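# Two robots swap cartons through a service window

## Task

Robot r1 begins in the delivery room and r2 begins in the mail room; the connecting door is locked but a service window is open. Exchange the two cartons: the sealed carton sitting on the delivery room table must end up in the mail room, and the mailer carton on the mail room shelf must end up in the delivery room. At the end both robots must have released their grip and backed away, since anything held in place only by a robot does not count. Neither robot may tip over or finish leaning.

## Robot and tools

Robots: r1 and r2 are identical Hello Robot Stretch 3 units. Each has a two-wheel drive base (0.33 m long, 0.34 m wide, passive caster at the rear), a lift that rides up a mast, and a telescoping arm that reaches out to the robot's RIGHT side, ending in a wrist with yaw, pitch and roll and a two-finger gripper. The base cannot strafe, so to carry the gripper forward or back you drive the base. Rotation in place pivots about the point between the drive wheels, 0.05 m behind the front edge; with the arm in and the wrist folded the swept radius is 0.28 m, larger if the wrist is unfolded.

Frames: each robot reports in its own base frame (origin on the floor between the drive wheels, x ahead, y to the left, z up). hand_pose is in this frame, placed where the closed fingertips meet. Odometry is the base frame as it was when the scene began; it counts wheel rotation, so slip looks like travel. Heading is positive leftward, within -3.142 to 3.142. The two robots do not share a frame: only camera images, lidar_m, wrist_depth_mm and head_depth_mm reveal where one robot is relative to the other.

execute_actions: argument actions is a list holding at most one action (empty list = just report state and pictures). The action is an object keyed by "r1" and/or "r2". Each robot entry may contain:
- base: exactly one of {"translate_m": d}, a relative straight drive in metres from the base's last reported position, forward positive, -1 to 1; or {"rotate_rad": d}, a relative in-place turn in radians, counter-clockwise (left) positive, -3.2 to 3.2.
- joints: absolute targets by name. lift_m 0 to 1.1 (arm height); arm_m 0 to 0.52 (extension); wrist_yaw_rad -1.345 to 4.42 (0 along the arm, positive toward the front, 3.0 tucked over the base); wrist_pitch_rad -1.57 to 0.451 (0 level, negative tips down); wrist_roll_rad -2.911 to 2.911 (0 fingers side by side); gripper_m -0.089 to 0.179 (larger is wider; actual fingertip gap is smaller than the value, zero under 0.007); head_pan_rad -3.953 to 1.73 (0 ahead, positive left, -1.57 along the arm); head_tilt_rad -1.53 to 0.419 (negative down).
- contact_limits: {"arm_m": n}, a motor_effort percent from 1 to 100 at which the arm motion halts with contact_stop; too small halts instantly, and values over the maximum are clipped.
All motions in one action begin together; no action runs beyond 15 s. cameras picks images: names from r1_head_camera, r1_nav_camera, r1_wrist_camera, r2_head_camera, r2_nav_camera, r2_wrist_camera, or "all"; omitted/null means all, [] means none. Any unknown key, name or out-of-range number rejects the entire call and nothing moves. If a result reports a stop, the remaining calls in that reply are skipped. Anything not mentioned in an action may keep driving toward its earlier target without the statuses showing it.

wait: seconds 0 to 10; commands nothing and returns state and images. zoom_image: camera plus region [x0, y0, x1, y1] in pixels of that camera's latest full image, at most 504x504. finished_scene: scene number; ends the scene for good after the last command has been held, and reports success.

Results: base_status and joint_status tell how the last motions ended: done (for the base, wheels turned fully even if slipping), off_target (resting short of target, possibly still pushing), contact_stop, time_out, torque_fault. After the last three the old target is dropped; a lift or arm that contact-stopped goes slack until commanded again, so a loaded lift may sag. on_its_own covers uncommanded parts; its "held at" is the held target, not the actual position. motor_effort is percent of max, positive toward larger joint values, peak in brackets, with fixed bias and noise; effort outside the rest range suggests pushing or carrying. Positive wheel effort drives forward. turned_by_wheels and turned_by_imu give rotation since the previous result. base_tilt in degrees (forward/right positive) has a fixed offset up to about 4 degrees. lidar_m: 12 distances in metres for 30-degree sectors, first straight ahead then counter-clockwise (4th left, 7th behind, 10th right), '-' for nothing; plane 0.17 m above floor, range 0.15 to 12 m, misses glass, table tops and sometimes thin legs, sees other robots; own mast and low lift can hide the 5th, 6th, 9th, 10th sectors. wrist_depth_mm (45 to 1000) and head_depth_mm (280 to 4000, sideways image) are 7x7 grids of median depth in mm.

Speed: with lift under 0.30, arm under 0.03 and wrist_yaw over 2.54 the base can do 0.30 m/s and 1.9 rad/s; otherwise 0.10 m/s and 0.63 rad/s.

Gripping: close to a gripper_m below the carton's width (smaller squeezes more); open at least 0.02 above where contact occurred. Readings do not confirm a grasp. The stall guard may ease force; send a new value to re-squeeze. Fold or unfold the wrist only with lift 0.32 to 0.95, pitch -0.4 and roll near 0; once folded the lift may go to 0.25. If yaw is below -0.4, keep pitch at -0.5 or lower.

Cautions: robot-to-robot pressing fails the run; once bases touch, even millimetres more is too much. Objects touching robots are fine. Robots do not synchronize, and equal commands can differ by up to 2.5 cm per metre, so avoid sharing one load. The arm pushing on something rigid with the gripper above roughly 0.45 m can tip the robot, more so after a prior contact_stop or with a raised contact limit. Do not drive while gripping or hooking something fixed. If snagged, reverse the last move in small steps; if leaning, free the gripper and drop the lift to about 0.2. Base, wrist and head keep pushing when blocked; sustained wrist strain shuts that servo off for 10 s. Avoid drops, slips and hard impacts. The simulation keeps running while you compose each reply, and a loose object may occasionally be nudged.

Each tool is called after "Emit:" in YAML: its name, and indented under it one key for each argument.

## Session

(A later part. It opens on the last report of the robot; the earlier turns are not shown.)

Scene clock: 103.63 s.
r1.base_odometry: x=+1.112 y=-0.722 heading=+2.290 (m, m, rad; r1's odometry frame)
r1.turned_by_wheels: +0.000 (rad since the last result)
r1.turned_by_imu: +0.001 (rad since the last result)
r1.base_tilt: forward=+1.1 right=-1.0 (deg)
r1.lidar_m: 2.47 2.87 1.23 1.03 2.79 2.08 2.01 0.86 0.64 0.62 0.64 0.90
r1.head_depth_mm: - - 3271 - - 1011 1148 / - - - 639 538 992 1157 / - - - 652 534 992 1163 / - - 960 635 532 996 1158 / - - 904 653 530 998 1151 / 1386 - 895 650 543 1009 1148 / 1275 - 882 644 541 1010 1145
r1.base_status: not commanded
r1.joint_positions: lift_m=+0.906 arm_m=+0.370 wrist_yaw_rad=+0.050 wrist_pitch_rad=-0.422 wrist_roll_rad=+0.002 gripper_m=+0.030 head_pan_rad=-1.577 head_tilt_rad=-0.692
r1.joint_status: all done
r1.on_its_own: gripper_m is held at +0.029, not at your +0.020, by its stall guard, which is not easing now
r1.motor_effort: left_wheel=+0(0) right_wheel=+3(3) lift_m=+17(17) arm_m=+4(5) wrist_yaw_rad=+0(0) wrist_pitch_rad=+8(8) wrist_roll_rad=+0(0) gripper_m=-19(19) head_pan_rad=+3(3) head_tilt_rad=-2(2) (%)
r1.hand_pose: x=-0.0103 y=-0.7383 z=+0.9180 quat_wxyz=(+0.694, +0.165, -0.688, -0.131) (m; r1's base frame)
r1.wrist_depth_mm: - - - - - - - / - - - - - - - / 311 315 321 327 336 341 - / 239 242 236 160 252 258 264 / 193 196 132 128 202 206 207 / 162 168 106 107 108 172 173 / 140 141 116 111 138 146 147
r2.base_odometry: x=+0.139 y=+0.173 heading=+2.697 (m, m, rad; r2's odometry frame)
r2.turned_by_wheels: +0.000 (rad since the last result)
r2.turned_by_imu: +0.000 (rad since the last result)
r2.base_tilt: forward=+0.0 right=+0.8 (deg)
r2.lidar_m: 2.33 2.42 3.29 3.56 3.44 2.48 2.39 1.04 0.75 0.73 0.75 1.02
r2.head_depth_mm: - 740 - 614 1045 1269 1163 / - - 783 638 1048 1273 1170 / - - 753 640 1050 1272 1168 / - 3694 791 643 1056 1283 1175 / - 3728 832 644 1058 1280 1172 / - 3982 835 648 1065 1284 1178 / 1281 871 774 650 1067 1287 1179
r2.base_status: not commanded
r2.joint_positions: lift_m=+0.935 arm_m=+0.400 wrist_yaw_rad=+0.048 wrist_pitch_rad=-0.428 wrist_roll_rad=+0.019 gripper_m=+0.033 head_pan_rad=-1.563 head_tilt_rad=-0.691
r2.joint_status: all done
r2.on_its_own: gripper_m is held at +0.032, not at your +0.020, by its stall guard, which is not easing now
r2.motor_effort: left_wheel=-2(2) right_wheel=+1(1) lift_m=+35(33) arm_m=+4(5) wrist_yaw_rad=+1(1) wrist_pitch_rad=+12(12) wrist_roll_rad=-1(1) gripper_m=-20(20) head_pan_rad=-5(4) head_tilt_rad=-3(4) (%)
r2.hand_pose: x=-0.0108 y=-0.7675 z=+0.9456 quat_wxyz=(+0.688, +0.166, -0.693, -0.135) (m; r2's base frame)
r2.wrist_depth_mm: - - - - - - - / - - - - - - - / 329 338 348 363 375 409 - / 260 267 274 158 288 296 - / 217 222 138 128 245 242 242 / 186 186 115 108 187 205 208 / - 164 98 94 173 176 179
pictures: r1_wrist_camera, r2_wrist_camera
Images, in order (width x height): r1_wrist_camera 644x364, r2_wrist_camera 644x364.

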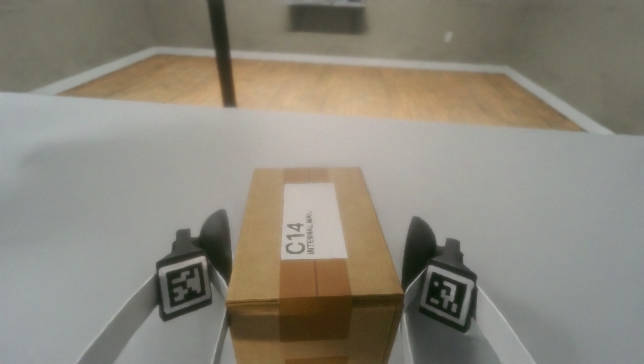

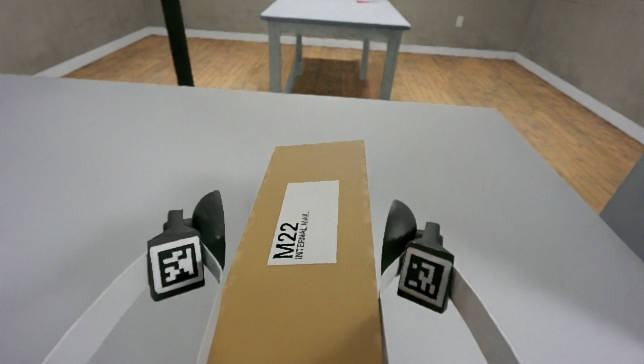

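Emit:
execute_actions:
  actions:
    - {"r1":{"joints":{"gripper_m":0.14}},"r2":{"joints":{"lift_m":0.914}}}
  cameras: []

Emit:
execute_actions:
  actions:
    - {"r1":{"joints":{"arm_m":0.22,"lift_m":0.92}},"r2":{"joints":{"gripper_m":0.15}}}
  cameras: ["r2_wrist_camera"]

Emit:
execute_actions:
  actions:
    - {"r1":{"base":{"translate_m":0.12},"joints":{"gripper_m":0.15}},"r2":{"joints":{"arm_m":0.26,"lift_m":0.92}}}
  cameras: ["r1_wrist_camera","r2_wrist_camera"]

Scene clock: 106.43 s.
r1.base_odometry: x=+1.112 y=-0.722 heading=+2.290 (m, m, rad; r1's odometry frame)
r1.turned_by_wheels: +0.000 (rad since the last result)
r1.turned_by_imu: +0.001 (rad since the last result)
r1.base_tilt: forward=+1.1 right=-1.0 (deg)
r1.lidar_m: 2.47 2.87 1.23 1.03 2.80 2.07 2.01 0.85 0.64 0.62 0.64 0.90
r1.head_depth_mm: - - 3205 - - 1008 1153 / - - - 642 539 988 1156 / - - - 649 535 992 1161 / - - 961 634 531 996 1150 / - - 905 655 529 998 1148 / - - 897 651 542 1006 1147 / 1299 - 852 645 541 1011 1147
r1.base_status: not commanded
r1.joint_positions: lift_m=+0.906 arm_m=+0.370 wrist_yaw_rad=+0.050 wrist_pitch_rad=-0.419 wrist_roll_rad=+0.002 gripper_m=+0.140 head_pan_rad=-1.577 head_tilt_rad=-0.692
r1.joint_status: all done
r1.motor_effort: left_wheel=+0(0) right_wheel=+3(3) lift_m=+17(17) arm_m=+4(4) wrist_yaw_rad=+0(0) wrist_pitch_rad=+7(8) wrist_roll_rad=+0(0) gripper_m=+0(83) head_pan_rad=+3(3) head_tilt_rad=-2(2) (%)
r1.hand_pose: x=-0.0103 y=-0.7386 z=+0.9186 quat_wxyz=(+0.695, +0.164, -0.688, -0.130) (m; r1's base frame)
r1.wrist_depth_mm: - - - - - - - / - - - - - - - / 313 318 327 330 340 346 - / 238 243 237 162 255 260 265 / 194 202 185 130 205 212 210 / 163 - 115 109 163 175 174 / - 141 115 110 142 143 149
r2.base_odometry: x=+0.139 y=+0.173 heading=+2.697 (m, m, rad; r2's odometry frame)
r2.turned_by_wheels: +0.000 (rad since the last result)
r2.turned_by_imu: +0.000 (rad since the last result)
r2.base_tilt: forward=+0.0 right=+0.9 (deg)
r2.lidar_m: 2.34 2.42 3.27 3.57 3.44 2.49 2.40 1.04 0.76 0.73 0.75 1.02
r2.head_depth_mm: - 793 - - 1045 1268 1166 / - - 750 639 1048 1276 1167 / - - - 642 1050 1268 1165 / - 3726 790 643 1054 1280 1168 / - 3705 833 646 1061 1282 1174 / - - 837 648 1063 1285 1177 / 1278 872 784 650 1066 1289 1181
r2.base_status: not commanded
r2.joint_positions: lift_m=+0.914 arm_m=+0.400 wrist_yaw_rad=+0.048 wrist_pitch_rad=-0.411 wrist_roll_rad=+0.019 gripper_m=+0.033 head_pan_rad=-1.563 head_tilt_rad=-0.691
r2.joint_status: all done
r2.on_its_own: gripper_m is held at +0.032, not at your +0.020, by its stall guard, which is not easing now
r2.motor_effort: left_wheel=-2(2) right_wheel=+2(2) lift_m=+30(34) arm_m=+4(4) wrist_yaw_rad=+1(1) wrist_pitch_rad=+5(12) wrist_roll_rad=-1(1) gripper_m=-20(20) head_pan_rad=-4(4) head_tilt_rad=-4(4) (%)
r2.hand_pose: x=-0.0107 y=-0.7697 z=+0.9285 quat_wxyz=(+0.689, +0.160, -0.695, -0.129) (m; r2's base frame)
r2.wrist_depth_mm: - - - - - - - / 415 425 - - - - - / 305 309 322 334 346 361 - / 238 244 248 159 265 273 291 / 198 200 143 128 223 219 225 / 168 167 115 108 168 185 187 / - 147 98 93 155 159 160
pictures: none
No camera images: the call's "cameras" was empty. Leave "cameras" out to get every camera's image.

Scene clock: 108.80 s.
r1.base_odometry: x=+1.112 y=-0.722 heading=+2.290 (m, m, rad; r1's odometry frame)
r1.turned_by_wheels: +0.000 (rad since the last result)
r1.turned_by_imu: +0.001 (rad since the last result)
r1.base_tilt: forward=+1.1 right=-1.1 (deg)
r1.lidar_m: 2.49 2.87 1.23 1.03 2.79 2.07 2.01 0.86 0.64 0.62 0.64 0.90
r1.head_depth_mm: - - 3223 - 523 987 1157 / - - 3427 - 538 991 1155 / - - 3335 - 534 991 1155 / - - 965 658 530 996 1162 / - - 904 633 530 1001 1146 / - - 893 648 544 1006 1157 / 1291 - 838 646 540 1005 1151
r1.base_status: not commanded
r1.joint_positions: lift_m=+0.920 arm_m=+0.220 wrist_yaw_rad=+0.050 wrist_pitch_rad=-0.418 wrist_roll_rad=+0.002 gripper_m=+0.140 head_pan_rad=-1.577 head_tilt_rad=-0.692
r1.joint_status: all done
r1.motor_effort: left_wheel=+0(0) right_wheel=+3(3) lift_m=+24(25) arm_m=-5(5) wrist_yaw_rad=-1(0) wrist_pitch_rad=+6(7) wrist_roll_rad=+0(0) gripper_m=+0(0) head_pan_rad=+3(3) head_tilt_rad=-3(4) (%)
r1.hand_pose: x=-0.0103 y=-0.5894 z=+0.9324 quat_wxyz=(+0.695, +0.164, -0.688, -0.130) (m; r1's base frame)
r1.wrist_depth_mm: 349 - - - - - - / 339 514 - - - - - / 305 353 361 252 374 382 421 / 263 267 272 251 281 287 291 / 214 224 219 221 225 233 231 / 182 - 183 186 188 194 193 / - 156 157 158 160 157 164
r2.base_odometry: x=+0.139 y=+0.173 heading=+2.697 (m, m, rad; r2's odometry frame)
r2.turned_by_wheels: +0.000 (rad since the last result)
r2.turned_by_imu: +0.000 (rad since the last result)
r2.base_tilt: forward=+0.0 right=+0.9 (deg)
r2.lidar_m: 2.34 2.42 3.29 3.56 3.44 2.50 2.40 1.04 0.75 0.73 0.75 1.02
r2.head_depth_mm: - 795 - - 1046 1265 1165 / - - 750 639 1048 1271 1165 / - - - 639 1051 1272 1169 / - 3931 791 642 1055 1275 1171 / - 3681 830 644 1058 1279 1170 / - 3990 836 647 1066 1282 1178 / 1219 993 783 648 1066 1286 1177
r2.base_status: not commanded
r2.joint_positions: lift_m=+0.914 arm_m=+0.400 wrist_yaw_rad=+0.049 wrist_pitch_rad=-0.415 wrist_roll_rad=+0.019 gripper_m=+0.150 head_pan_rad=-1.563 head_tilt_rad=-0.691
r2.joint_status: all done
r2.motor_effort: left_wheel=-2(2) right_wheel=+2(3) lift_m=+32(33) arm_m=+4(4) wrist_yaw_rad=-1(1) wrist_pitch_rad=+6(7) wrist_roll_rad=-1(1) gripper_m=-1(82) head_pan_rad=-5(3) head_tilt_rad=-4(4) (%)
r2.hand_pose: x=-0.0104 y=-0.7691 z=+0.9275 quat_wxyz=(+0.689, +0.162, -0.694, -0.131) (m; r2's base frame)
r2.wrist_depth_mm: - - - - - - - / 405 418 - - - - - / 297 305 315 327 338 354 - / 234 241 246 163 259 269 275 / 199 199 200 133 210 224 222 / - 164 161 112 173 - 185 / 144 146 99 97 149 154 160
pictures: r2_wrist_camera
Images, in order (width x height): r2_wrist_camera 644x364.

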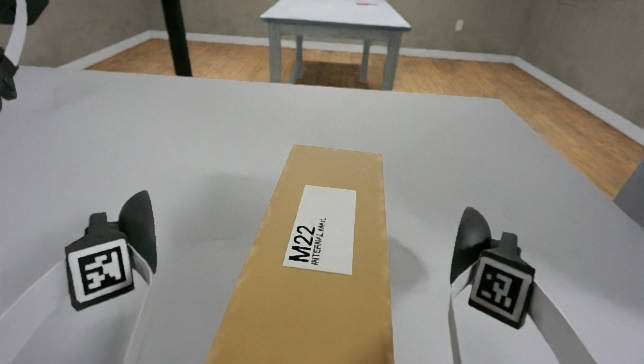

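Scene clock: 111.47 s.
r1.base_odometry: x=+1.033 y=-0.632 heading=+2.290 (m, m, rad; r1's odometry frame)
r1.turned_by_wheels: +0.000 (rad since the last result)
r1.turned_by_imu: +0.001 (rad since the last result)
r1.base_tilt: forward=+1.1 right=-1.0 (deg)
r1.lidar_m: 2.62 2.74 1.16 1.03 2.96 2.19 2.13 0.86 0.64 0.62 0.65 0.90
r1.head_depth_mm: - - 3274 - 524 987 1160 / - - 3334 - 539 994 1160 / - - 3298 - 535 998 1154 / - - 965 657 531 999 1154 / - - 860 632 546 1000 1161 / 1286 925 874 652 544 1010 1142 / - - 852 645 540 1020 1153
r1.base_status: done
r1.joint_positions: lift_m=+0.920 arm_m=+0.220 wrist_yaw_rad=+0.050 wrist_pitch_rad=-0.418 wrist_roll_rad=+0.002 gripper_m=+0.150 head_pan_rad=-1.577 head_tilt_rad=-0.692
r1.joint_status: all done
r1.motor_effort: left_wheel=+1(3) right_wheel=+2(9) lift_m=+24(24) arm_m=-5(5) wrist_yaw_rad=-1(0) wrist_pitch_rad=+6(6) wrist_roll_rad=+0(0) gripper_m=+1(50) head_pan_rad=+4(3) head_tilt_rad=-3(4) (%)
r1.hand_pose: x=-0.0103 y=-0.5894 z=+0.9324 quat_wxyz=(+0.695, +0.164, -0.688, -0.130) (m; r1's base frame)
r1.wrist_depth_mm: - - - - - - - / - 438 486 - - - - / 247 312 361 367 354 343 395 / 244 268 271 275 265 244 291 / 213 223 219 221 226 236 232 / 184 - 183 185 187 - 192 / - 156 158 159 160 158 165
r2.base_odometry: x=+0.139 y=+0.173 heading=+2.697 (m, m, rad; r2's odometry frame)
r2.turned_by_wheels: +0.000 (rad since the last result)
r2.turned_by_imu: +0.000 (rad since the last result)
r2.base_tilt: forward=+0.0 right=+0.8 (deg)
r2.lidar_m: 2.34 2.42 3.29 3.56 3.45 2.49 2.40 1.04 0.76 0.72 0.75 1.02
r2.head_depth_mm: - 3385 - 626 1046 1268 1165 / - 3878 - 614 1048 1269 1171 / - 3898 - 615 1054 1274 1172 / - 3702 871 643 1058 1278 1167 / - 2429 835 646 1061 1280 1171 / 1235 963 839 647 1062 1283 1175 / - - 783 652 1065 1291 1179
r2.base_status: not commanded
r2.joint_positions: lift_m=+0.920 arm_m=+0.260 wrist_yaw_rad=+0.049 wrist_pitch_rad=-0.416 wrist_roll_rad=+0.019 gripper_m=+0.150 head_pan_rad=-1.563 head_tilt_rad=-0.691
r2.joint_status: all done
r2.motor_effort: left_wheel=-2(2) right_wheel=+1(1) lift_m=+43(46) arm_m=-4(9) wrist_yaw_rad=-1(0) wrist_pitch_rad=+7(7) wrist_roll_rad=-1(1) gripper_m=-1(0) head_pan_rad=-3(3) head_tilt_rad=-3(4) (%)
r2.hand_pose: x=-0.0104 y=-0.6297 z=+0.9329 quat_wxyz=(+0.689, +0.162, -0.694, -0.131) (m; r2's base frame)
r2.wrist_depth_mm: - - - - - - 281 / 393 436 430 482 506 - 277 / 309 319 326 225 352 362 274 / 244 251 258 219 272 278 261 / 205 207 210 216 221 234 230 / - 171 179 181 185 - 193 / 150 152 154 157 160 159 167
pictures: r1_wrist_camera, r2_wrist_camera
Images, in order (width x height): r1_wrist_camera 644x364, r2_wrist_camera 644x364.

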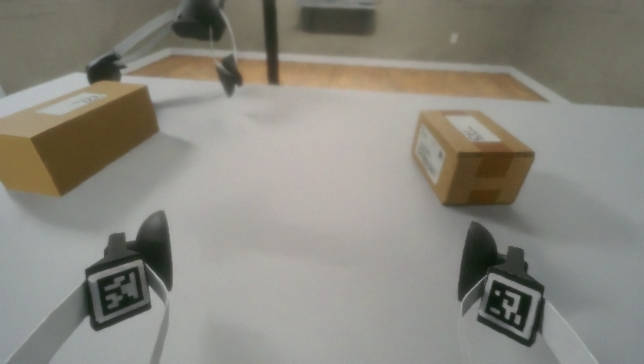

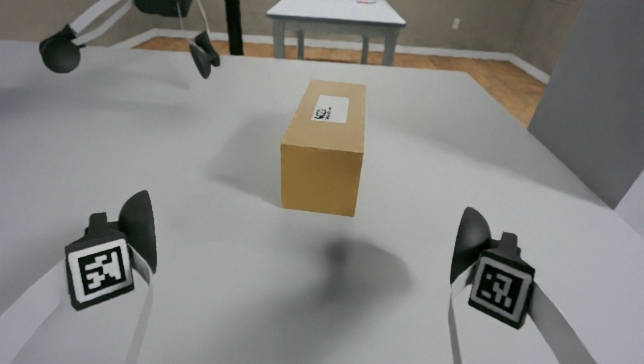

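Emit:
execute_actions:
  actions:
    - {"r1":{"base":{"translate_m":0.235},"joints":{"wrist_yaw_rad":-0.05}},"r2":{"base":{"translate_m":0.33}}}
  cameras: ["r1_wrist_camera","r2_wrist_camera"]

Scene clock: 117.47 s.
r1.base_odometry: x=+0.878 y=-0.455 heading=+2.290 (m, m, rad; r1's odometry frame)
r1.turned_by_wheels: +0.000 (rad since the last result)
r1.turned_by_imu: +0.001 (rad since the last result)
r1.base_tilt: forward=+1.1 right=-1.0 (deg)
r1.lidar_m: 2.39 2.50 1.07 1.06 1.07 2.44 2.27 0.87 0.64 0.62 0.65 0.91
r1.head_depth_mm: - 929 941 - 534 995 1164 / 1296 - 3465 - 539 1001 1160 / - - 3384 - 538 1006 1168 / - - 963 685 541 1010 1161 / - - 900 643 547 1016 1156 / - - 898 649 543 1015 1155 / 596 611 645 681 540 1027 1165
r1.base_status: done
r1.joint_positions: lift_m=+0.920 arm_m=+0.220 wrist_yaw_rad=-0.048 wrist_pitch_rad=-0.418 wrist_roll_rad=+0.002 gripper_m=+0.150 head_pan_rad=-1.577 head_tilt_rad=-0.692
r1.joint_status: all done
r1.motor_effort: left_wheel=+1(4) right_wheel=+2(9) lift_m=+24(24) arm_m=-5(5) wrist_yaw_rad=-2(4) wrist_pitch_rad=+6(7) wrist_roll_rad=+0(0) gripper_m=+0(0) head_pan_rad=+3(3) head_tilt_rad=-3(3) (%)
r1.hand_pose: x=-0.0323 y=-0.5894 z=+0.9324 quat_wxyz=(+0.687, +0.130, -0.695, -0.164) (m; r1's base frame)
r1.wrist_depth_mm: - - - - - 496 - / - - - - - - 497 / 287 349 355 279 374 382 363 / 262 267 257 231 282 284 291 / 214 225 217 221 223 233 232 / 185 - 184 185 188 - 192 / - 155 157 159 160 158 164
r2.base_odometry: x=-0.159 y=+0.315 heading=+2.697 (m, m, rad; r2's odometry frame)
r2.turned_by_wheels: +0.000 (rad since the last result)
r2.turned_by_imu: -0.001 (rad since the last result)
r2.base_tilt: forward=+0.0 right=+0.9 (deg)
r2.lidar_m: 2.01 2.08 2.83 3.56 3.67 2.82 2.72 1.03 0.75 0.72 0.75 1.02
r2.head_depth_mm: 2619 2300 - 624 1042 1266 1165 / 1260 3599 - 612 1043 1272 1166 / 2661 3894 - 612 1047 1278 1169 / - 3900 851 641 1050 1281 1173 / - - 834 645 1054 1282 1172 / - - 835 647 1058 1283 1177 / - - 803 650 1063 1288 1176
r2.base_status: done
r2.joint_positions: lift_m=+0.920 arm_m=+0.260 wrist_yaw_rad=+0.049 wrist_pitch_rad=-0.416 wrist_roll_rad=+0.019 gripper_m=+0.150 head_pan_rad=-1.563 head_tilt_rad=-0.691
r2.joint_status: not commanded
r2.motor_effort: left_wheel=-2(2) right_wheel=+1(6) lift_m=+44(43) arm_m=-4(4) wrist_yaw_rad=+0(0) wrist_pitch_rad=+7(7) wrist_roll_rad=-1(0) gripper_m=+0(1) head_pan_rad=-4(4) head_tilt_rad=-3(4) (%)
r2.hand_pose: x=-0.0104 y=-0.6297 z=+0.9329 quat_wxyz=(+0.689, +0.162, -0.694, -0.131) (m; r2's base frame)
r2.wrist_depth_mm: - - - - - - 434 / - 432 458 479 497 481 - / 310 318 324 230 351 365 381 / 244 249 254 227 272 281 288 / 205 207 210 215 221 234 231 / - 171 178 181 185 - 193 / 150 152 155 157 160 159 167
pictures: r1_wrist_camera, r2_wrist_camera
Images, in order (width x height): r1_wrist_camera 644x364, r2_wrist_camera 644x364.

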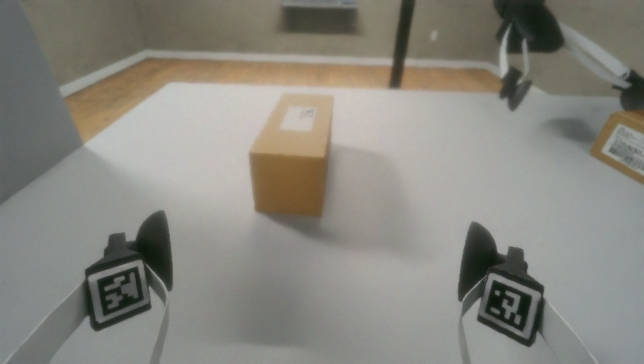

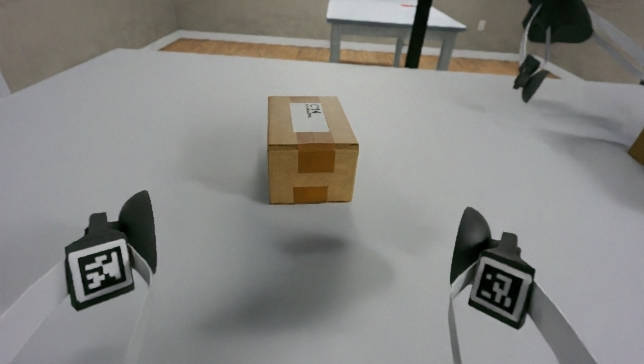

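Emit:
execute_actions:
  actions:
    - {"r1":{"base":{"translate_m":0.012},"joints":{"wrist_yaw_rad":-0.1,"lift_m":1.01,"arm_m":0.33}},"r2":{"base":{"translate_m":0.01},"joints":{"arm_m":0.392,"lift_m":0.908}}}
  cameras: ["r2_wrist_camera"]

Emit:
execute_actions:
  actions:
    - {"r1":{"joints":{"wrist_pitch_rad":-0.78,"arm_m":0.434,"lift_m":1.0}},"r2":{"joints":{"gripper_m":0.035}}}
  cameras: ["r1_wrist_camera","r2_wrist_camera"]

Scene clock: 122.67 s.
r1.base_odometry: x=+0.870 y=-0.446 heading=+2.290 (m, m, rad; r1's odometry frame)
r1.turned_by_wheels: +0.000 (rad since the last result)
r1.turned_by_imu: +0.001 (rad since the last result)
r1.base_tilt: forward=+1.1 right=-1.0 (deg)
r1.lidar_m: 2.37 2.48 1.07 1.07 1.07 2.45 2.27 0.87 0.65 0.62 0.65 0.90
r1.head_depth_mm: - - 883 670 541 995 1162 / 1304 - 883 670 539 1005 1162 / - - 849 661 553 1003 1154 / - - 817 658 548 1006 1154 / - - 897 650 545 1010 1162 / - - 850 651 543 1015 1152 / 563 580 634 686 540 1024 1165
r1.base_status: done
r1.joint_positions: lift_m=+1.010 arm_m=+0.330 wrist_yaw_rad=-0.099 wrist_pitch_rad=-0.418 wrist_roll_rad=+0.002 gripper_m=+0.150 head_pan_rad=-1.577 head_tilt_rad=-0.692
r1.joint_status: all done
r1.motor_effort: left_wheel=+0(3) right_wheel=+3(9) lift_m=+24(25) arm_m=+4(7) wrist_yaw_rad=-2(2) wrist_pitch_rad=+6(7) wrist_roll_rad=+0(0) gripper_m=+0(0) head_pan_rad=+3(3) head_tilt_rad=-3(3) (%)
r1.hand_pose: x=-0.0437 y=-0.6980 z=+1.0225 quat_wxyz=(+0.683, +0.112, -0.699, -0.181) (m; r1's base frame)
r1.wrist_depth_mm: - - - - - 382 312 / - - - - - - 345 / - - - - - - 337 / - - 425 435 440 449 317 / - 353 345 337 353 367 353 / - - 284 246 293 - 281 / 242 244 240 208 252 247 251
r2.base_odometry: x=-0.168 y=+0.319 heading=+2.696 (m, m, rad; r2's odometry frame)
r2.turned_by_wheels: +0.000 (rad since the last result)
r2.turned_by_imu: -0.001 (rad since the last result)
r2.base_tilt: forward=+0.0 right=+0.8 (deg)
r2.lidar_m: 2.00 2.07 2.82 3.56 3.67 2.84 2.73 1.03 0.75 0.72 0.75 1.02
r2.head_depth_mm: - 3062 - - 1056 1265 1162 / 2639 3737 750 639 1045 1275 1167 / - - - 641 1044 1277 1171 / - - 793 643 1053 1276 1172 / - - 834 645 1056 1279 1173 / - - 838 647 1057 1288 1179 / - - 802 649 1063 1282 1176
r2.base_status: done
r2.joint_positions: lift_m=+0.908 arm_m=+0.392 wrist_yaw_rad=+0.049 wrist_pitch_rad=-0.416 wrist_roll_rad=+0.019 gripper_m=+0.150 head_pan_rad=-1.563 head_tilt_rad=-0.691
r2.joint_status: all done
r2.motor_effort: left_wheel=-1(4) right_wheel=+1(6) lift_m=+34(37) arm_m=+5(8) wrist_yaw_rad=+0(0) wrist_pitch_rad=+7(7) wrist_roll_rad=-1(1) gripper_m=+0(0) head_pan_rad=-4(2) head_tilt_rad=-4(4) (%)
r2.hand_pose: x=-0.0104 y=-0.7609 z=+0.9212 quat_wxyz=(+0.689, +0.162, -0.694, -0.131) (m; r2's base frame)
r2.wrist_depth_mm: - - - - - - - / 388 402 416 - - - - / 285 291 301 313 325 337 352 / 224 231 224 156 249 257 264 / 192 192 135 126 202 216 213 / - 157 112 107 161 - 177 / 138 140 97 99 126 146 153
pictures: r2_wrist_camera
Images, in order (width x height): r2_wrist_camera 644x364.

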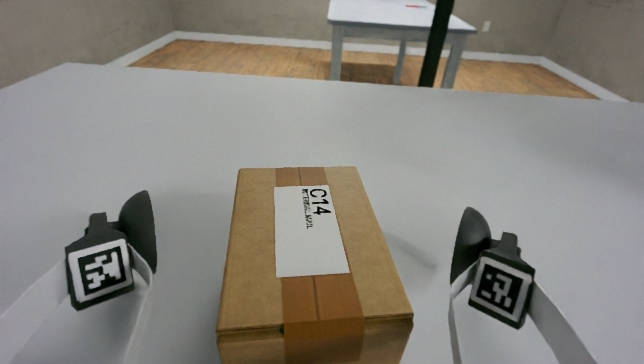

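Scene clock: 124.67 s.
r1.base_odometry: x=+0.870 y=-0.446 heading=+2.290 (m, m, rad; r1's odometry frame)
r1.turned_by_wheels: +0.000 (rad since the last result)
r1.turned_by_imu: +0.001 (rad since the last result)
r1.base_tilt: forward=+1.1 right=-1.0 (deg)
r1.lidar_m: 2.37 2.49 1.07 1.07 1.07 2.46 2.27 0.87 0.65 0.63 0.65 0.91
r1.head_depth_mm: - - 843 672 541 994 1174 / 1300 - 926 669 538 996 1169 / - - 917 663 553 1011 1156 / - - 780 659 549 1011 1158 / - - 901 657 546 1014 1158 / - - 851 649 542 1016 1152 / 564 579 633 683 539 1022 1152
r1.base_status: not commanded
r1.joint_positions: lift_m=+1.000 arm_m=+0.434 wrist_yaw_rad=-0.099 wrist_pitch_rad=-0.788 wrist_roll_rad=+0.002 gripper_m=+0.150 head_pan_rad=-1.577 head_tilt_rad=-0.692
r1.joint_status: all done
r1.motor_effort: left_wheel=+0(0) right_wheel=+2(2) lift_m=+17(19) arm_m=+4(5) wrist_yaw_rad=-2(2) wrist_pitch_rad=+2(5) wrist_roll_rad=+0(0) gripper_m=+1(0) head_pan_rad=+3(3) head_tilt_rad=-3(3) (%)
r1.hand_pose: x=-0.0377 y=-0.7414 z=+0.9402 quat_wxyz=(+0.638, +0.239, -0.666, -0.304) (m; r1's base frame)
r1.wrist_depth_mm: - - - - - - - / - 300 302 306 310 313 319 / 268 262 265 267 269 272 276 / 231 232 233 175 239 240 242 / 207 212 204 156 214 219 217 / 192 - 187 141 194 - 195 / 171 174 169 129 178 175 179
r2.base_odometry: x=-0.168 y=+0.319 heading=+2.696 (m, m, rad; r2's odometry frame)
r2.turned_by_wheels: +0.000 (rad since the last result)
r2.turned_by_imu: +0.000 (rad since the last result)
r2.base_tilt: forward=+0.0 right=+0.9 (deg)
r2.lidar_m: 2.00 2.07 2.82 3.56 3.70 2.84 2.74 1.04 0.75 0.72 0.75 1.01
r2.head_depth_mm: - 3736 - - 1055 1266 1163 / 2656 3861 748 638 1045 1269 1165 / - - - 640 1047 1275 1173 / - - 794 643 1051 1279 1171 / - - 835 645 1054 1285 1177 / - - 834 648 1055 1286 1176 / - - 800 650 1062 1282 1178
r2.base_status: not commanded
r2.joint_positions: lift_m=+0.908 arm_m=+0.392 wrist_yaw_rad=+0.049 wrist_pitch_rad=-0.416 wrist_roll_rad=+0.019 gripper_m=+0.038 head_pan_rad=-1.563 head_tilt_rad=-0.691
r2.joint_status: all done
r2.motor_effort: left_wheel=-2(2) right_wheel=+1(2) lift_m=+33(33) arm_m=+4(4) wrist_yaw_rad=+0(0) wrist_pitch_rad=+7(7) wrist_roll_rad=-1(1) gripper_m=-5(99) head_pan_rad=-4(3) head_tilt_rad=-3(4) (%)
r2.hand_pose: x=-0.0104 y=-0.7609 z=+0.9212 quat_wxyz=(+0.689, +0.162, -0.694, -0.131) (m; r2's base frame)
r2.wrist_depth_mm: - - - - - - - / 392 401 418 - - - - / 284 291 299 312 322 336 350 / 225 228 225 155 250 257 264 / 186 192 125 127 209 208 213 / 158 156 106 107 138 175 177 / - 140 98 101 143 150 152
pictures: r1_wrist_camera, r2_wrist_camera
Images, in order (width x height): r1_wrist_camera 644x364, r2_wrist_camera 644x364.

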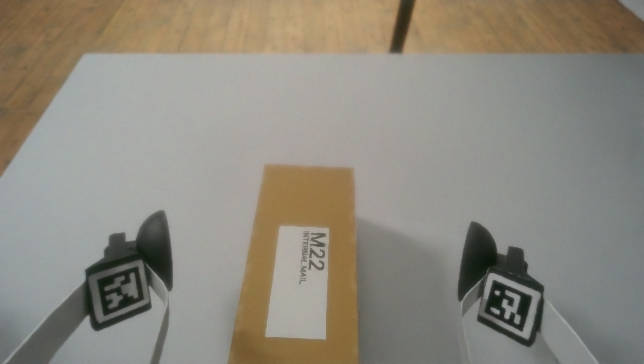

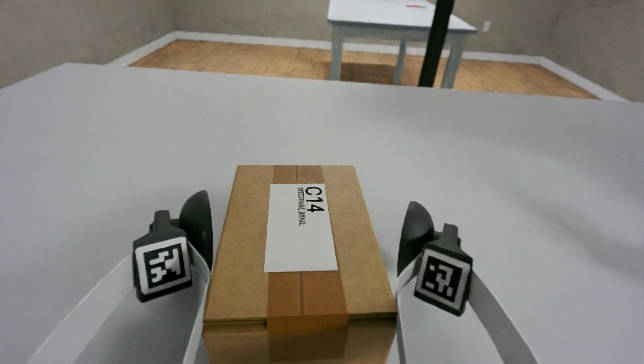

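Emit:
execute_actions:
  actions:
    - {"r1":{"base":{"translate_m":0.008},"joints":{"arm_m":0.42,"lift_m":0.975}},"r2":{"joints":{"lift_m":0.94}}}
  cameras: ["r1_wrist_camera","r2_wrist_camera"]

Scene clock: 127.27 s.
r1.base_odometry: x=+0.865 y=-0.440 heading=+2.290 (m, m, rad; r1's odometry frame)
r1.turned_by_wheels: +0.000 (rad since the last result)
r1.turned_by_imu: +0.001 (rad since the last result)
r1.base_tilt: forward=+1.0 right=-1.0 (deg)
r1.lidar_m: 2.37 2.47 1.06 1.09 1.07 2.46 2.27 0.87 0.64 0.62 0.65 0.91
r1.head_depth_mm: - 842 - 648 540 993 1165 / 1288 - 886 669 538 999 1161 / - - 876 663 553 1011 1160 / - - 860 658 550 1012 1154 / - - 905 655 545 1013 1152 / - - 849 649 542 1017 1162 / 542 568 632 695 542 1024 1164
r1.base_status: done
r1.joint_positions: lift_m=+0.975 arm_m=+0.420 wrist_yaw_rad=-0.099 wrist_pitch_rad=-0.789 wrist_roll_rad=+0.002 gripper_m=+0.150 head_pan_rad=-1.577 head_tilt_rad=-0.692
r1.joint_status: all done
r1.motor_effort: left_wheel=+0(3) right_wheel=+2(9) lift_m=+17(17) arm_m=-5(7) wrist_yaw_rad=-2(1) wrist_pitch_rad=+3(3) wrist_roll_rad=+0(0) gripper_m=+0(1) head_pan_rad=+3(3) head_tilt_rad=-3(2) (%)
r1.hand_pose: x=-0.0377 y=-0.7279 z=+0.9152 quat_wxyz=(+0.638, +0.239, -0.666, -0.304) (m; r1's base frame)
r1.wrist_depth_mm: - 307 308 318 320 322 328 / 275 262 266 270 273 274 278 / 227 230 231 162 235 238 240 / 201 203 203 144 207 210 210 / 180 185 180 128 186 191 189 / 166 - 163 117 168 - 171 / - 151 147 107 154 153 157
r2.base_odometry: x=-0.168 y=+0.319 heading=+2.696 (m, m, rad; r2's odometry frame)
r2.turned_by_wheels: +0.000 (rad since the last result)
r2.turned_by_imu: +0.000 (rad since the last result)
r2.base_tilt: forward=+0.0 right=+0.8 (deg)
r2.lidar_m: 2.00 2.07 2.82 3.57 3.71 2.84 2.73 1.04 0.75 0.72 0.75 1.01
r2.head_depth_mm: 2371 - - 614 1041 1269 1161 / 2367 2245 783 639 1043 1269 1168 / 3036 - 753 640 1047 1275 1169 / - - 790 643 1051 1278 1172 / - - 834 645 1055 1282 1175 / - - 838 648 1056 1278 1176 / - - 801 648 1064 1283 1180
r2.base_status: not commanded
r2.joint_positions: lift_m=+0.940 arm_m=+0.392 wrist_yaw_rad=+0.049 wrist_pitch_rad=-0.424 wrist_roll_rad=+0.019 gripper_m=+0.045 head_pan_rad=-1.563 head_tilt_rad=-0.691
r2.joint_status: all done
r2.on_its_own: gripper_m is held at +0.044, not at your +0.035, by its stall guard, which is not easing now
r2.motor_effort: left_wheel=-2(2) right_wheel=+1(1) lift_m=+44(46) arm_m=+4(4) wrist_yaw_rad=+0(0) wrist_pitch_rad=+11(10) wrist_roll_rad=-1(1) gripper_m=-20(21) head_pan_rad=-4(3) head_tilt_rad=-4(3) (%)
r2.hand_pose: x=-0.0105 y=-0.7600 z=+0.9511 quat_wxyz=(+0.688, +0.165, -0.694, -0.134) (m; r2's base frame)
r2.wrist_depth_mm: - - - - - - - / - - - - - - - / 342 349 361 378 387 403 415 / 271 277 272 161 301 308 321 / 225 231 130 129 252 251 257 / 193 188 106 108 155 212 215 / - 170 98 101 174 181 184
pictures: r1_wrist_camera, r2_wrist_camera
Images, in order (width x height): r1_wrist_camera 644x364, r2_wrist_camera 644x364.

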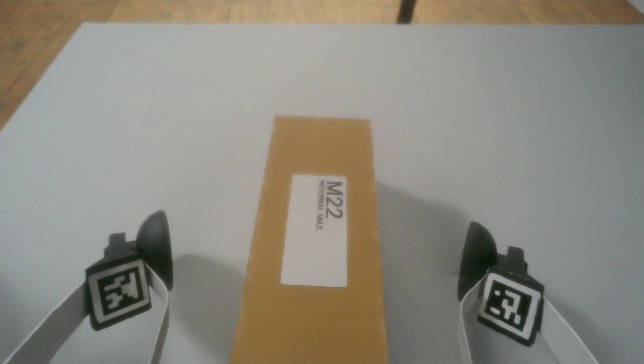

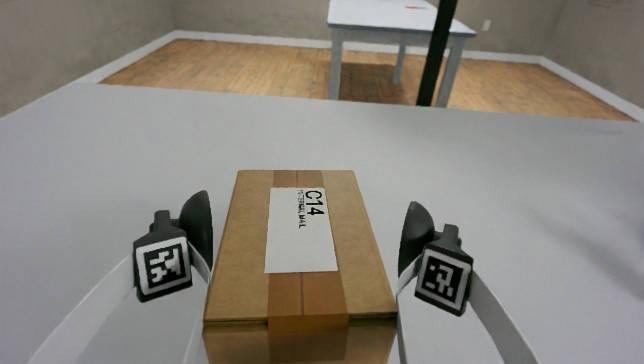

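Emit:
execute_actions:
  actions:
    - {"r1":{"joints":{"gripper_m":0.015}},"r2":{"joints":{"arm_m":0.24,"lift_m":0.96}}}
  cameras: ["r1_wrist_camera"]

Emit:
execute_actions:
  actions:
    - {"r1":{"joints":{"lift_m":1.015}},"r2":{"base":{"rotate_rad":1.73},"joints":{"arm_m":0.1}}}
  cameras: ["r1_wrist_camera","r2_wrist_camera"]

Scene clock: 130.83 s.
r1.base_odometry: x=+0.865 y=-0.440 heading=+2.290 (m, m, rad; r1's odometry frame)
r1.turned_by_wheels: +0.000 (rad since the last result)
r1.turned_by_imu: +0.001 (rad since the last result)
r1.base_tilt: forward=+1.1 right=-1.0 (deg)
r1.lidar_m: 2.37 2.47 1.06 1.09 1.07 2.46 2.27 0.87 0.65 0.62 0.65 0.91
r1.head_depth_mm: 1200 960 - 649 541 992 1161 / 1270 - 881 665 537 998 1156 / - - 875 663 552 1005 1156 / - - 886 657 549 1006 1165 / - - 906 654 546 1017 1156 / - - 845 648 543 1019 1158 / 540 569 635 695 543 1022 1166
r1.base_status: not commanded
r1.joint_positions: lift_m=+0.975 arm_m=+0.420 wrist_yaw_rad=-0.099 wrist_pitch_rad=-0.777 wrist_roll_rad=+0.002 gripper_m=+0.016 head_pan_rad=-1.577 head_tilt_rad=-0.692
r1.joint_status: all done
r1.motor_effort: left_wheel=+0(0) right_wheel=+2(2) lift_m=+17(17) arm_m=-5(5) wrist_yaw_rad=-1(1) wrist_pitch_rad=-2(3) wrist_roll_rad=+0(0) gripper_m=-18(94) head_pan_rad=+3(3) head_tilt_rad=-3(4) (%)
r1.hand_pose: x=-0.0380 y=-0.7301 z=+0.9170 quat_wxyz=(+0.640, +0.235, -0.667, -0.301) (m; r1's base frame)
r1.wrist_depth_mm: - - - - 900 - - / - 270 273 275 279 281 287 / 232 232 237 167 241 242 245 / 204 205 207 147 212 214 215 / 184 184 186 131 192 191 193 / 167 168 121 118 - 173 174 / 153 153 149 108 154 157 158
r2.base_odometry: x=-0.168 y=+0.319 heading=+2.696 (m, m, rad; r2's odometry frame)
r2.turned_by_wheels: +0.000 (rad since the last result)
r2.turned_by_imu: -0.001 (rad since the last result)
r2.base_tilt: forward=+0.0 right=+0.9 (deg)
r2.lidar_m: 2.00 2.07 2.82 3.56 3.68 2.84 2.73 1.04 0.75 0.72 0.75 1.02
r2.head_depth_mm: 2359 - - 637 1040 1265 1166 / 2374 2233 - 627 1045 1272 1171 / 3045 - - 617 1047 1278 1171 / - - 851 631 1050 1276 1171 / - - 833 644 1052 1280 1180 / - - 838 646 1059 1287 1178 / - - 805 650 1062 1285 1180
r2.base_status: not commanded
r2.joint_positions: lift_m=+0.960 arm_m=+0.240 wrist_yaw_rad=+0.049 wrist_pitch_rad=-0.425 wrist_roll_rad=+0.019 gripper_m=+0.045 head_pan_rad=-1.563 head_tilt_rad=-0.691
r2.joint_status: all done
r2.on_its_own: gripper_m is held at +0.044, not at your +0.035, by its stall guard, which is not easing now
r2.motor_effort: left_wheel=-2(2) right_wheel=+1(1) lift_m=+44(46) arm_m=-4(2) wrist_yaw_rad=+0(0) wrist_pitch_rad=+11(10) wrist_roll_rad=-1(1) gripper_m=-20(20) head_pan_rad=-4(4) head_tilt_rad=-3(5) (%)
r2.hand_pose: x=-0.0105 y=-0.6086 z=+0.9710 quat_wxyz=(+0.688, +0.165, -0.694, -0.134) (m; r2's base frame)
r2.wrist_depth_mm: - - - - - - - / - 543 555 - - - - / 379 392 407 421 437 450 460 / 304 311 304 160 334 346 337 / 252 259 131 128 282 281 288 / 215 211 106 108 167 238 241 / 192 189 98 101 195 203 207
pictures: r1_wrist_camera
Images, in order (width x height): r1_wrist_camera 644x364.

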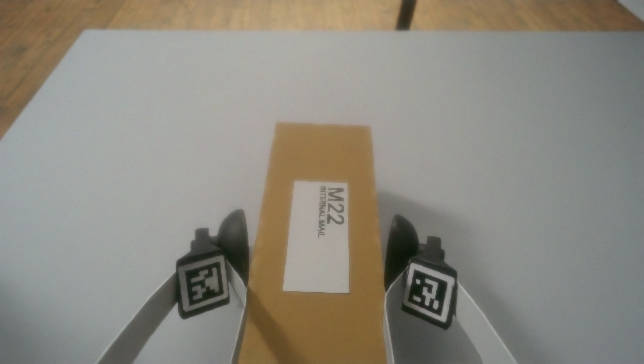

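Scene clock: 134.53 s.
r1.base_odometry: x=+0.865 y=-0.440 heading=+2.290 (m, m, rad; r1's odometry frame)
r1.turned_by_wheels: +0.000 (rad since the last result)
r1.turned_by_imu: +0.001 (rad since the last result)
r1.base_tilt: forward=+1.0 right=-1.0 (deg)
r1.lidar_m: 2.36 2.47 1.07 1.09 1.07 2.47 2.27 0.87 0.65 0.63 0.65 0.91
r1.head_depth_mm: 1092 - 889 672 541 996 1163 / 1132 - 925 666 536 997 1165 / - - 919 664 552 1004 1165 / - - 781 657 548 1013 1154 / - - 902 655 546 1016 1156 / - - 851 649 542 1016 1158 / 541 569 631 693 541 1026 1163
r1.base_status: not commanded
r1.joint_positions: lift_m=+1.015 arm_m=+0.420 wrist_yaw_rad=-0.100 wrist_pitch_rad=-0.795 wrist_roll_rad=+0.002 gripper_m=+0.016 head_pan_rad=-1.577 head_tilt_rad=-0.692
r1.joint_status: all done
r1.motor_effort: left_wheel=+0(0) right_wheel=+3(2) lift_m=+24(25) arm_m=-4(5) wrist_yaw_rad=+0(1) wrist_pitch_rad=+5(6) wrist_roll_rad=+0(1) gripper_m=-15(18) head_pan_rad=+3(2) head_tilt_rad=-2(2) (%)
r1.hand_pose: x=-0.0377 y=-0.7267 z=+0.9537 quat_wxyz=(+0.637, +0.241, -0.665, -0.306) (m; r1's base frame)
r1.wrist_depth_mm: - - - - - - - / - 319 323 326 330 330 339 / - 279 283 284 287 289 292 / 249 247 248 187 252 255 258 / 220 221 228 150 233 228 232 / 201 203 123 125 - 208 209 / 184 186 183 108 186 190 191
r2.base_odometry: x=-0.168 y=+0.319 heading=-1.857 (m, m, rad; r2's odometry frame)
r2.turned_by_wheels: +1.730 (rad since the last result)
r2.turned_by_imu: +1.738 (rad since the last result)
r2.base_tilt: forward=+0.0 right=+0.8 (deg)
r2.lidar_m: 3.55 3.44 2.75 1.76 0.90 0.73 0.72 0.79 1.21 2.00 2.18 3.35
r2.head_depth_mm: 1644 1829 - - 1513 1364 1165 / 1668 1870 2054 - - 1368 1164 / 1706 1902 2104 - - 1370 1170 / 1730 1949 2201 1863 1614 1368 1172 / 1763 1981 2293 2084 1655 1376 1178 / 1801 2020 2338 2081 1654 1382 1175 / 1826 2074 2386 2096 1664 1380 1180
r2.base_status: done
r2.joint_positions: lift_m=+0.960 arm_m=+0.100 wrist_yaw_rad=+0.049 wrist_pitch_rad=-0.425 wrist_roll_rad=+0.019 gripper_m=+0.045 head_pan_rad=-1.563 head_tilt_rad=-0.691
r2.joint_status: all done
r2.on_its_own: gripper_m is held at +0.044, not at your +0.035, by its stall guard, which is not easing now
r2.motor_effort: left_wheel=-2(7) right_wheel=+1(9) lift_m=+44(44) arm_m=-4(3) wrist_yaw_rad=+0(0) wrist_pitch_rad=+10(10) wrist_roll_rad=-1(1) gripper_m=-20(20) head_pan_rad=-4(3) head_tilt_rad=-4(4) (%)
r2.hand_pose: x=-0.0105 y=-0.4686 z=+0.9710 quat_wxyz=(+0.688, +0.165, -0.694, -0.134) (m; r2's base frame)
r2.wrist_depth_mm: - - - - - - - / - - - - - - - / - - - - - - - / - - - 161 - - - / - - 131 128 - - - / - - 106 108 - - - / - - 97 101 - - 970
pictures: r1_wrist_camera, r2_wrist_camera
Images, in order (width x height): r1_wrist_camera 644x364, r2_wrist_camera 644x364.

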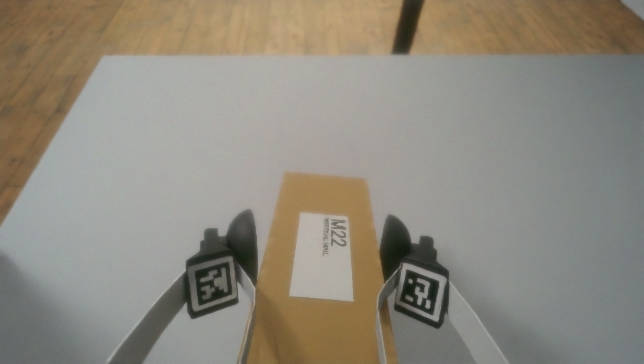

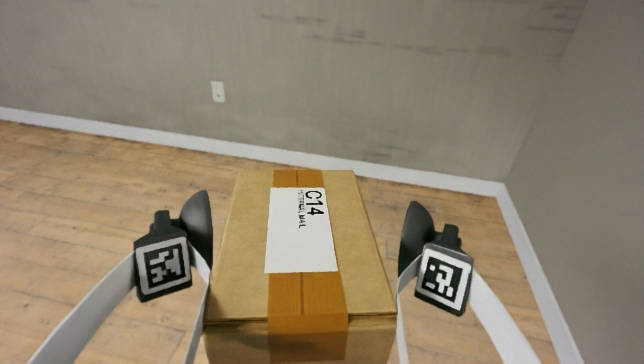

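Emit:
execute_actions:
  actions:
    - {"r1":{"joints":{"lift_m":0.982}},"r2":{"base":{"translate_m":0.1}}}
  cameras: ["r1_wrist_camera"]

Emit:
execute_actions:
  actions:
    - {"r1":{"joints":{"gripper_m":0.11}},"r2":{"base":{"translate_m":0.1}}}
  cameras: ["r1_wrist_camera"]

Scene clock: 137.57 s.
r1.base_odometry: x=+0.865 y=-0.440 heading=+2.290 (m, m, rad; r1's odometry frame)
r1.turned_by_wheels: +0.000 (rad since the last result)
r1.turned_by_imu: +0.001 (rad since the last result)
r1.base_tilt: forward=+1.1 right=-1.1 (deg)
r1.lidar_m: 2.37 2.48 1.06 1.09 1.07 2.46 2.27 0.87 0.64 0.63 0.65 0.91
r1.head_depth_mm: - - - 673 543 996 1164 / 1200 - 907 668 539 1003 1161 / - - 868 664 552 1005 1157 / - - 841 660 552 1014 1151 / - - 906 658 547 1015 1162 / - - 846 651 544 1020 1152 / 543 569 633 696 540 1019 1167
r1.base_status: not commanded
r1.joint_positions: lift_m=+0.983 arm_m=+0.420 wrist_yaw_rad=-0.100 wrist_pitch_rad=-0.782 wrist_roll_rad=+0.002 gripper_m=+0.016 head_pan_rad=-1.577 head_tilt_rad=-0.692
r1.joint_status: lift_m contact_stop (moved -0.032 of -0.033)
r1.on_its_own: lift_m is slack since a contact_stop, until your next command for it
r1.motor_effort: left_wheel=+1(0) right_wheel=-1(3) lift_m=+20(19) arm_m=+0(5) wrist_yaw_rad=+0(1) wrist_pitch_rad=+1(5) wrist_roll_rad=+0(0) gripper_m=-14(16) head_pan_rad=+4(3) head_tilt_rad=-3(4) (%)
r1.hand_pose: x=-0.0380 y=-0.7288 z=+0.9240 quat_wxyz=(+0.639, +0.237, -0.667, -0.302) (m; r1's base frame)
r1.wrist_depth_mm: - - - - 773 - - / - 279 284 286 289 293 295 / 247 244 245 246 249 253 254 / 214 214 218 155 220 224 225 / 191 193 194 139 197 198 202 / 174 174 129 125 174 180 181 / 160 160 158 115 163 164 165
r2.base_odometry: x=-0.196 y=+0.223 heading=-1.857 (m, m, rad; r2's odometry frame)
r2.turned_by_wheels: +0.000 (rad since the last result)
r2.turned_by_imu: -0.001 (rad since the last result)
r2.base_tilt: forward=+0.0 right=+0.9 (deg)
r2.lidar_m: 3.46 3.39 2.74 2.03 1.03 0.82 0.82 0.90 1.38 2.01 2.20 3.38
r2.head_depth_mm: 1651 1854 - - 1503 1360 1163 / 1681 1889 2064 - - 1366 1167 / 1709 1924 2134 - - 1371 1173 / 1744 1961 2229 1865 1623 1370 1174 / 1760 2003 2286 2077 1656 1375 1176 / 1817 2056 2337 2079 1659 1381 1174 / 1838 2077 2397 2089 1661 1376 1178
r2.base_status: done
r2.joint_positions: lift_m=+0.960 arm_m=+0.100 wrist_yaw_rad=+0.049 wrist_pitch_rad=-0.425 wrist_roll_rad=+0.019 gripper_m=+0.045 head_pan_rad=-1.563 head_tilt_rad=-0.691
r2.joint_status: not commanded
r2.on_its_own: gripper_m is held at +0.044, not at your +0.035, by its stall guard, which is not easing now
r2.motor_effort: left_wheel=-2(2) right_wheel=+1(7) lift_m=+44(44) arm_m=-4(4) wrist_yaw_rad=+0(0) wrist_pitch_rad=+11(10) wrist_roll_rad=-1(1) gripper_m=-20(20) head_pan_rad=-3(4) head_tilt_rad=-4(4) (%)
r2.hand_pose: x=-0.0105 y=-0.4686 z=+0.9710 quat_wxyz=(+0.688, +0.165, -0.694, -0.134) (m; r2's base frame)
r2.wrist_depth_mm: - - - - - - - / - - - - - - - / - - - - - - - / - - - 160 - - - / - - 131 128 - - - / - - 106 108 - - - / - - 97 101 - - -
pictures: r1_wrist_camera
Images, in order (width x height): r1_wrist_camera 644x364.

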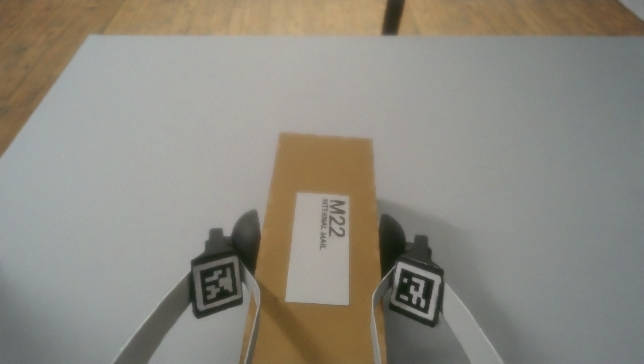

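not run: a stop came earlier in this reply.

Emit:
execute_actions:
  actions:
    - {"r1":{"joints":{"gripper_m":-0.01,"lift_m":0.984}},"r2":{"base":{"translate_m":0.1}}}
  cameras: []

Emit:
execute_actions:
  actions:
    - {"r1":{"joints":{"lift_m":1.02}},"r2":{"base":{"translate_m":0.2}}}
  cameras: ["r1_wrist_camera"]

Scene clock: 140.47 s.
r1.base_odometry: x=+0.865 y=-0.440 heading=+2.290 (m, m, rad; r1's odometry frame)
r1.turned_by_wheels: +0.000 (rad since the last result)
r1.turned_by_imu: +0.001 (rad since the last result)
r1.base_tilt: forward=+1.1 right=-1.0 (deg)
r1.lidar_m: 2.37 2.47 1.07 1.09 1.07 2.46 2.27 0.87 0.65 0.63 0.65 0.91
r1.head_depth_mm: - - - 671 540 996 1163 / 1252 - 923 666 537 1002 1160 / - - 870 662 551 1004 1154 / - - 840 660 549 1012 1166 / - - 903 653 546 1022 1167 / - - 850 647 544 1018 1149 / 541 569 634 694 541 1026 1165
r1.base_status: not commanded
r1.joint_positions: lift_m=+0.984 arm_m=+0.420 wrist_yaw_rad=-0.100 wrist_pitch_rad=-0.784 wrist_roll_rad=+0.002 gripper_m=-0.003 head_pan_rad=-1.577 head_tilt_rad=-0.692
r1.joint_status: gripper_m off_target (ended at -0.003, target -0.010); the others done
r1.on_its_own: gripper_m is held at -0.004, not at your -0.010, by its stall guard, which is not easing now
r1.motor_effort: left_wheel=+1(1) right_wheel=+0(0) lift_m=+22(23) arm_m=+0(1) wrist_yaw_rad=+0(1) wrist_pitch_rad=+1(1) wrist_roll_rad=+0(0) gripper_m=-20(95) head_pan_rad=+3(3) head_tilt_rad=-3(2) (%)
r1.hand_pose: x=-0.0380 y=-0.7286 z=+0.9247 quat_wxyz=(+0.639, +0.237, -0.666, -0.303) (m; r1's base frame)
r1.wrist_depth_mm: - - - - 905 - - / - 279 283 286 287 291 296 / 244 242 246 249 250 253 256 / 214 215 218 155 222 224 224 / 191 193 194 138 198 199 201 / 174 176 127 125 175 180 182 / 160 160 158 115 163 165 165
r2.base_odometry: x=-0.224 y=+0.127 heading=-1.857 (m, m, rad; r2's odometry frame)
r2.turned_by_wheels: +0.000 (rad since the last result)
r2.turned_by_imu: +0.000 (rad since the last result)
r2.base_tilt: forward=+0.1 right=+0.9 (deg)
r2.lidar_m: 3.37 3.40 2.72 2.29 1.15 0.93 0.92 1.00 1.55 2.03 2.21 3.40
r2.head_depth_mm: 1664 1857 - - 1505 1358 1163 / 1699 1898 2095 - - 1363 1167 / 1729 1939 2137 - - 1366 1166 / 1750 1976 2226 1865 1618 1367 1172 / 1797 2012 2308 2077 1657 1376 1175 / 1814 2056 2372 2082 1659 1378 1180 / 1852 2112 2425 2086 1664 1379 1180
r2.base_status: done
r2.joint_positions: lift_m=+0.960 arm_m=+0.100 wrist_yaw_rad=+0.049 wrist_pitch_rad=-0.425 wrist_roll_rad=+0.019 gripper_m=+0.045 head_pan_rad=-1.563 head_tilt_rad=-0.691
r2.joint_status: not commanded
r2.on_its_own: gripper_m is held at +0.044, not at your +0.035, by its stall guard, which is not easing now
r2.motor_effort: left_wheel=-2(2) right_wheel=+1(7) lift_m=+44(43) arm_m=-4(4) wrist_yaw_rad=+0(0) wrist_pitch_rad=+10(11) wrist_roll_rad=-1(1) gripper_m=-20(20) head_pan_rad=-4(2) head_tilt_rad=-4(3) (%)
r2.hand_pose: x=-0.0105 y=-0.4686 z=+0.9710 quat_wxyz=(+0.688, +0.165, -0.694, -0.134) (m; r2's base frame)
r2.wrist_depth_mm: - - - - - - - / - - - - - - - / - - - - - - - / - - - 160 - - - / - - 131 128 - - - / - - 106 108 - - - / - - 98 101 - - -
pictures: none
No camera images: the call's "cameras" was empty. Leave "cameras" out to get every camera's image.

Scene clock: 143.43 s.
r1.base_odometry: x=+0.865 y=-0.440 heading=+2.290 (m, m, rad; r1's odometry frame)
r1.turned_by_wheels: +0.000 (rad since the last result)
r1.turned_by_imu: +0.001 (rad since the last result)
r1.base_tilt: forward=+1.1 right=-1.0 (deg)
r1.lidar_m: 2.37 2.48 1.06 1.09 1.07 2.46 2.27 0.87 0.65 0.62 0.65 0.91
r1.head_depth_mm: - - 938 675 543 997 1164 / 1350 - 932 667 538 1001 1168 / - - 892 662 552 1009 1162 / - - 778 658 550 1013 1157 / - - 903 655 546 1012 1154 / - - 845 652 544 1020 1163 / 542 569 633 695 541 1020 1159
r1.base_status: not commanded
r1.joint_positions: lift_m=+1.020 arm_m=+0.420 wrist_yaw_rad=-0.100 wrist_pitch_rad=-0.796 wrist_roll_rad=+0.002 gripper_m=-0.003 head_pan_rad=-1.577 head_tilt_rad=-0.692
r1.joint_status: all done
r1.on_its_own: gripper_m is held at -0.004, not at your -0.010, by its stall guard, which is not easing now
r1.motor_effort: left_wheel=+1(1) right_wheel=+1(1) lift_m=+24(26) arm_m=-1(0) wrist_yaw_rad=-1(1) wrist_pitch_rad=+6(6) wrist_roll_rad=+0(0) gripper_m=-20(20) head_pan_rad=+3(3) head_tilt_rad=-3(3) (%)
r1.hand_pose: x=-0.0377 y=-0.7262 z=+0.9586 quat_wxyz=(+0.637, +0.241, -0.665, -0.307) (m; r1's base frame)
r1.wrist_depth_mm: - - - - - - - / - 324 329 334 337 340 345 / - 285 286 291 293 294 299 / 258 253 257 154 259 261 264 / 227 226 229 138 235 234 237 / 205 205 127 125 206 212 215 / 189 190 186 115 194 195 197
r2.base_odometry: x=-0.280 y=-0.065 heading=-1.857 (m, m, rad; r2's odometry frame)
r2.turned_by_wheels: +0.000 (rad since the last result)
r2.turned_by_imu: -0.001 (rad since the last result)
r2.base_tilt: forward=+0.0 right=+0.8 (deg)
r2.lidar_m: 3.17 3.37 2.69 2.67 1.39 1.12 1.12 1.22 1.88 2.06 2.25 3.19
r2.head_depth_mm: 1695 1895 - - 1508 1367 1167 / 1713 1935 2116 - - 1362 1166 / 1744 1969 2179 - - 1369 1170 / 1782 2010 2257 1878 1627 1377 1170 / 1807 2034 2332 2078 1649 1378 1177 / 1846 2081 2404 2082 1645 1377 1177 / 1881 2134 2447 2076 1662 1376 1176
r2.base_status: done
r2.joint_positions: lift_m=+0.960 arm_m=+0.100 wrist_yaw_rad=+0.049 wrist_pitch_rad=-0.425 wrist_roll_rad=+0.019 gripper_m=+0.045 head_pan_rad=-1.563 head_tilt_rad=-0.691
r2.joint_status: not commanded
r2.on_its_own: gripper_m is held at +0.044, not at your +0.035, by its stall guard, which is not easing now
r2.motor_effort: left_wheel=-2(2) right_wheel=+1(5) lift_m=+43(44) arm_m=-4(4) wrist_yaw_rad=+0(0) wrist_pitch_rad=+10(10) wrist_roll_rad=-1(1) gripper_m=-20(20) head_pan_rad=-3(4) head_tilt_rad=-4(4) (%)
r2.hand_pose: x=-0.0105 y=-0.4686 z=+0.9710 quat_wxyz=(+0.688, +0.165, -0.694, -0.134) (m; r2's base frame)
r2.wrist_depth_mm: - - - - - - - / - - - - - - - / - - - - - - - / - - - 160 - - - / - - 130 128 - - - / - - 106 108 - - - / - - 97 101 - - -
pictures: r1_wrist_camera
Images, in order (width x height): r1_wrist_camera 644x364.

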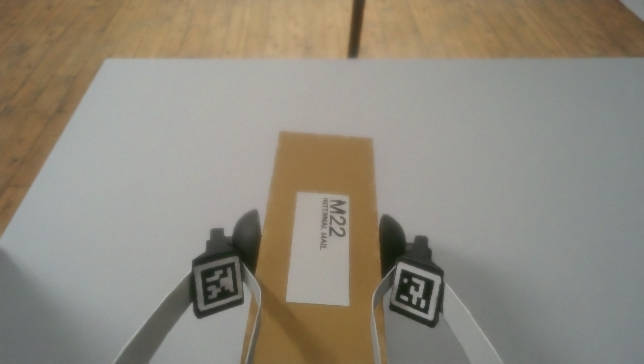

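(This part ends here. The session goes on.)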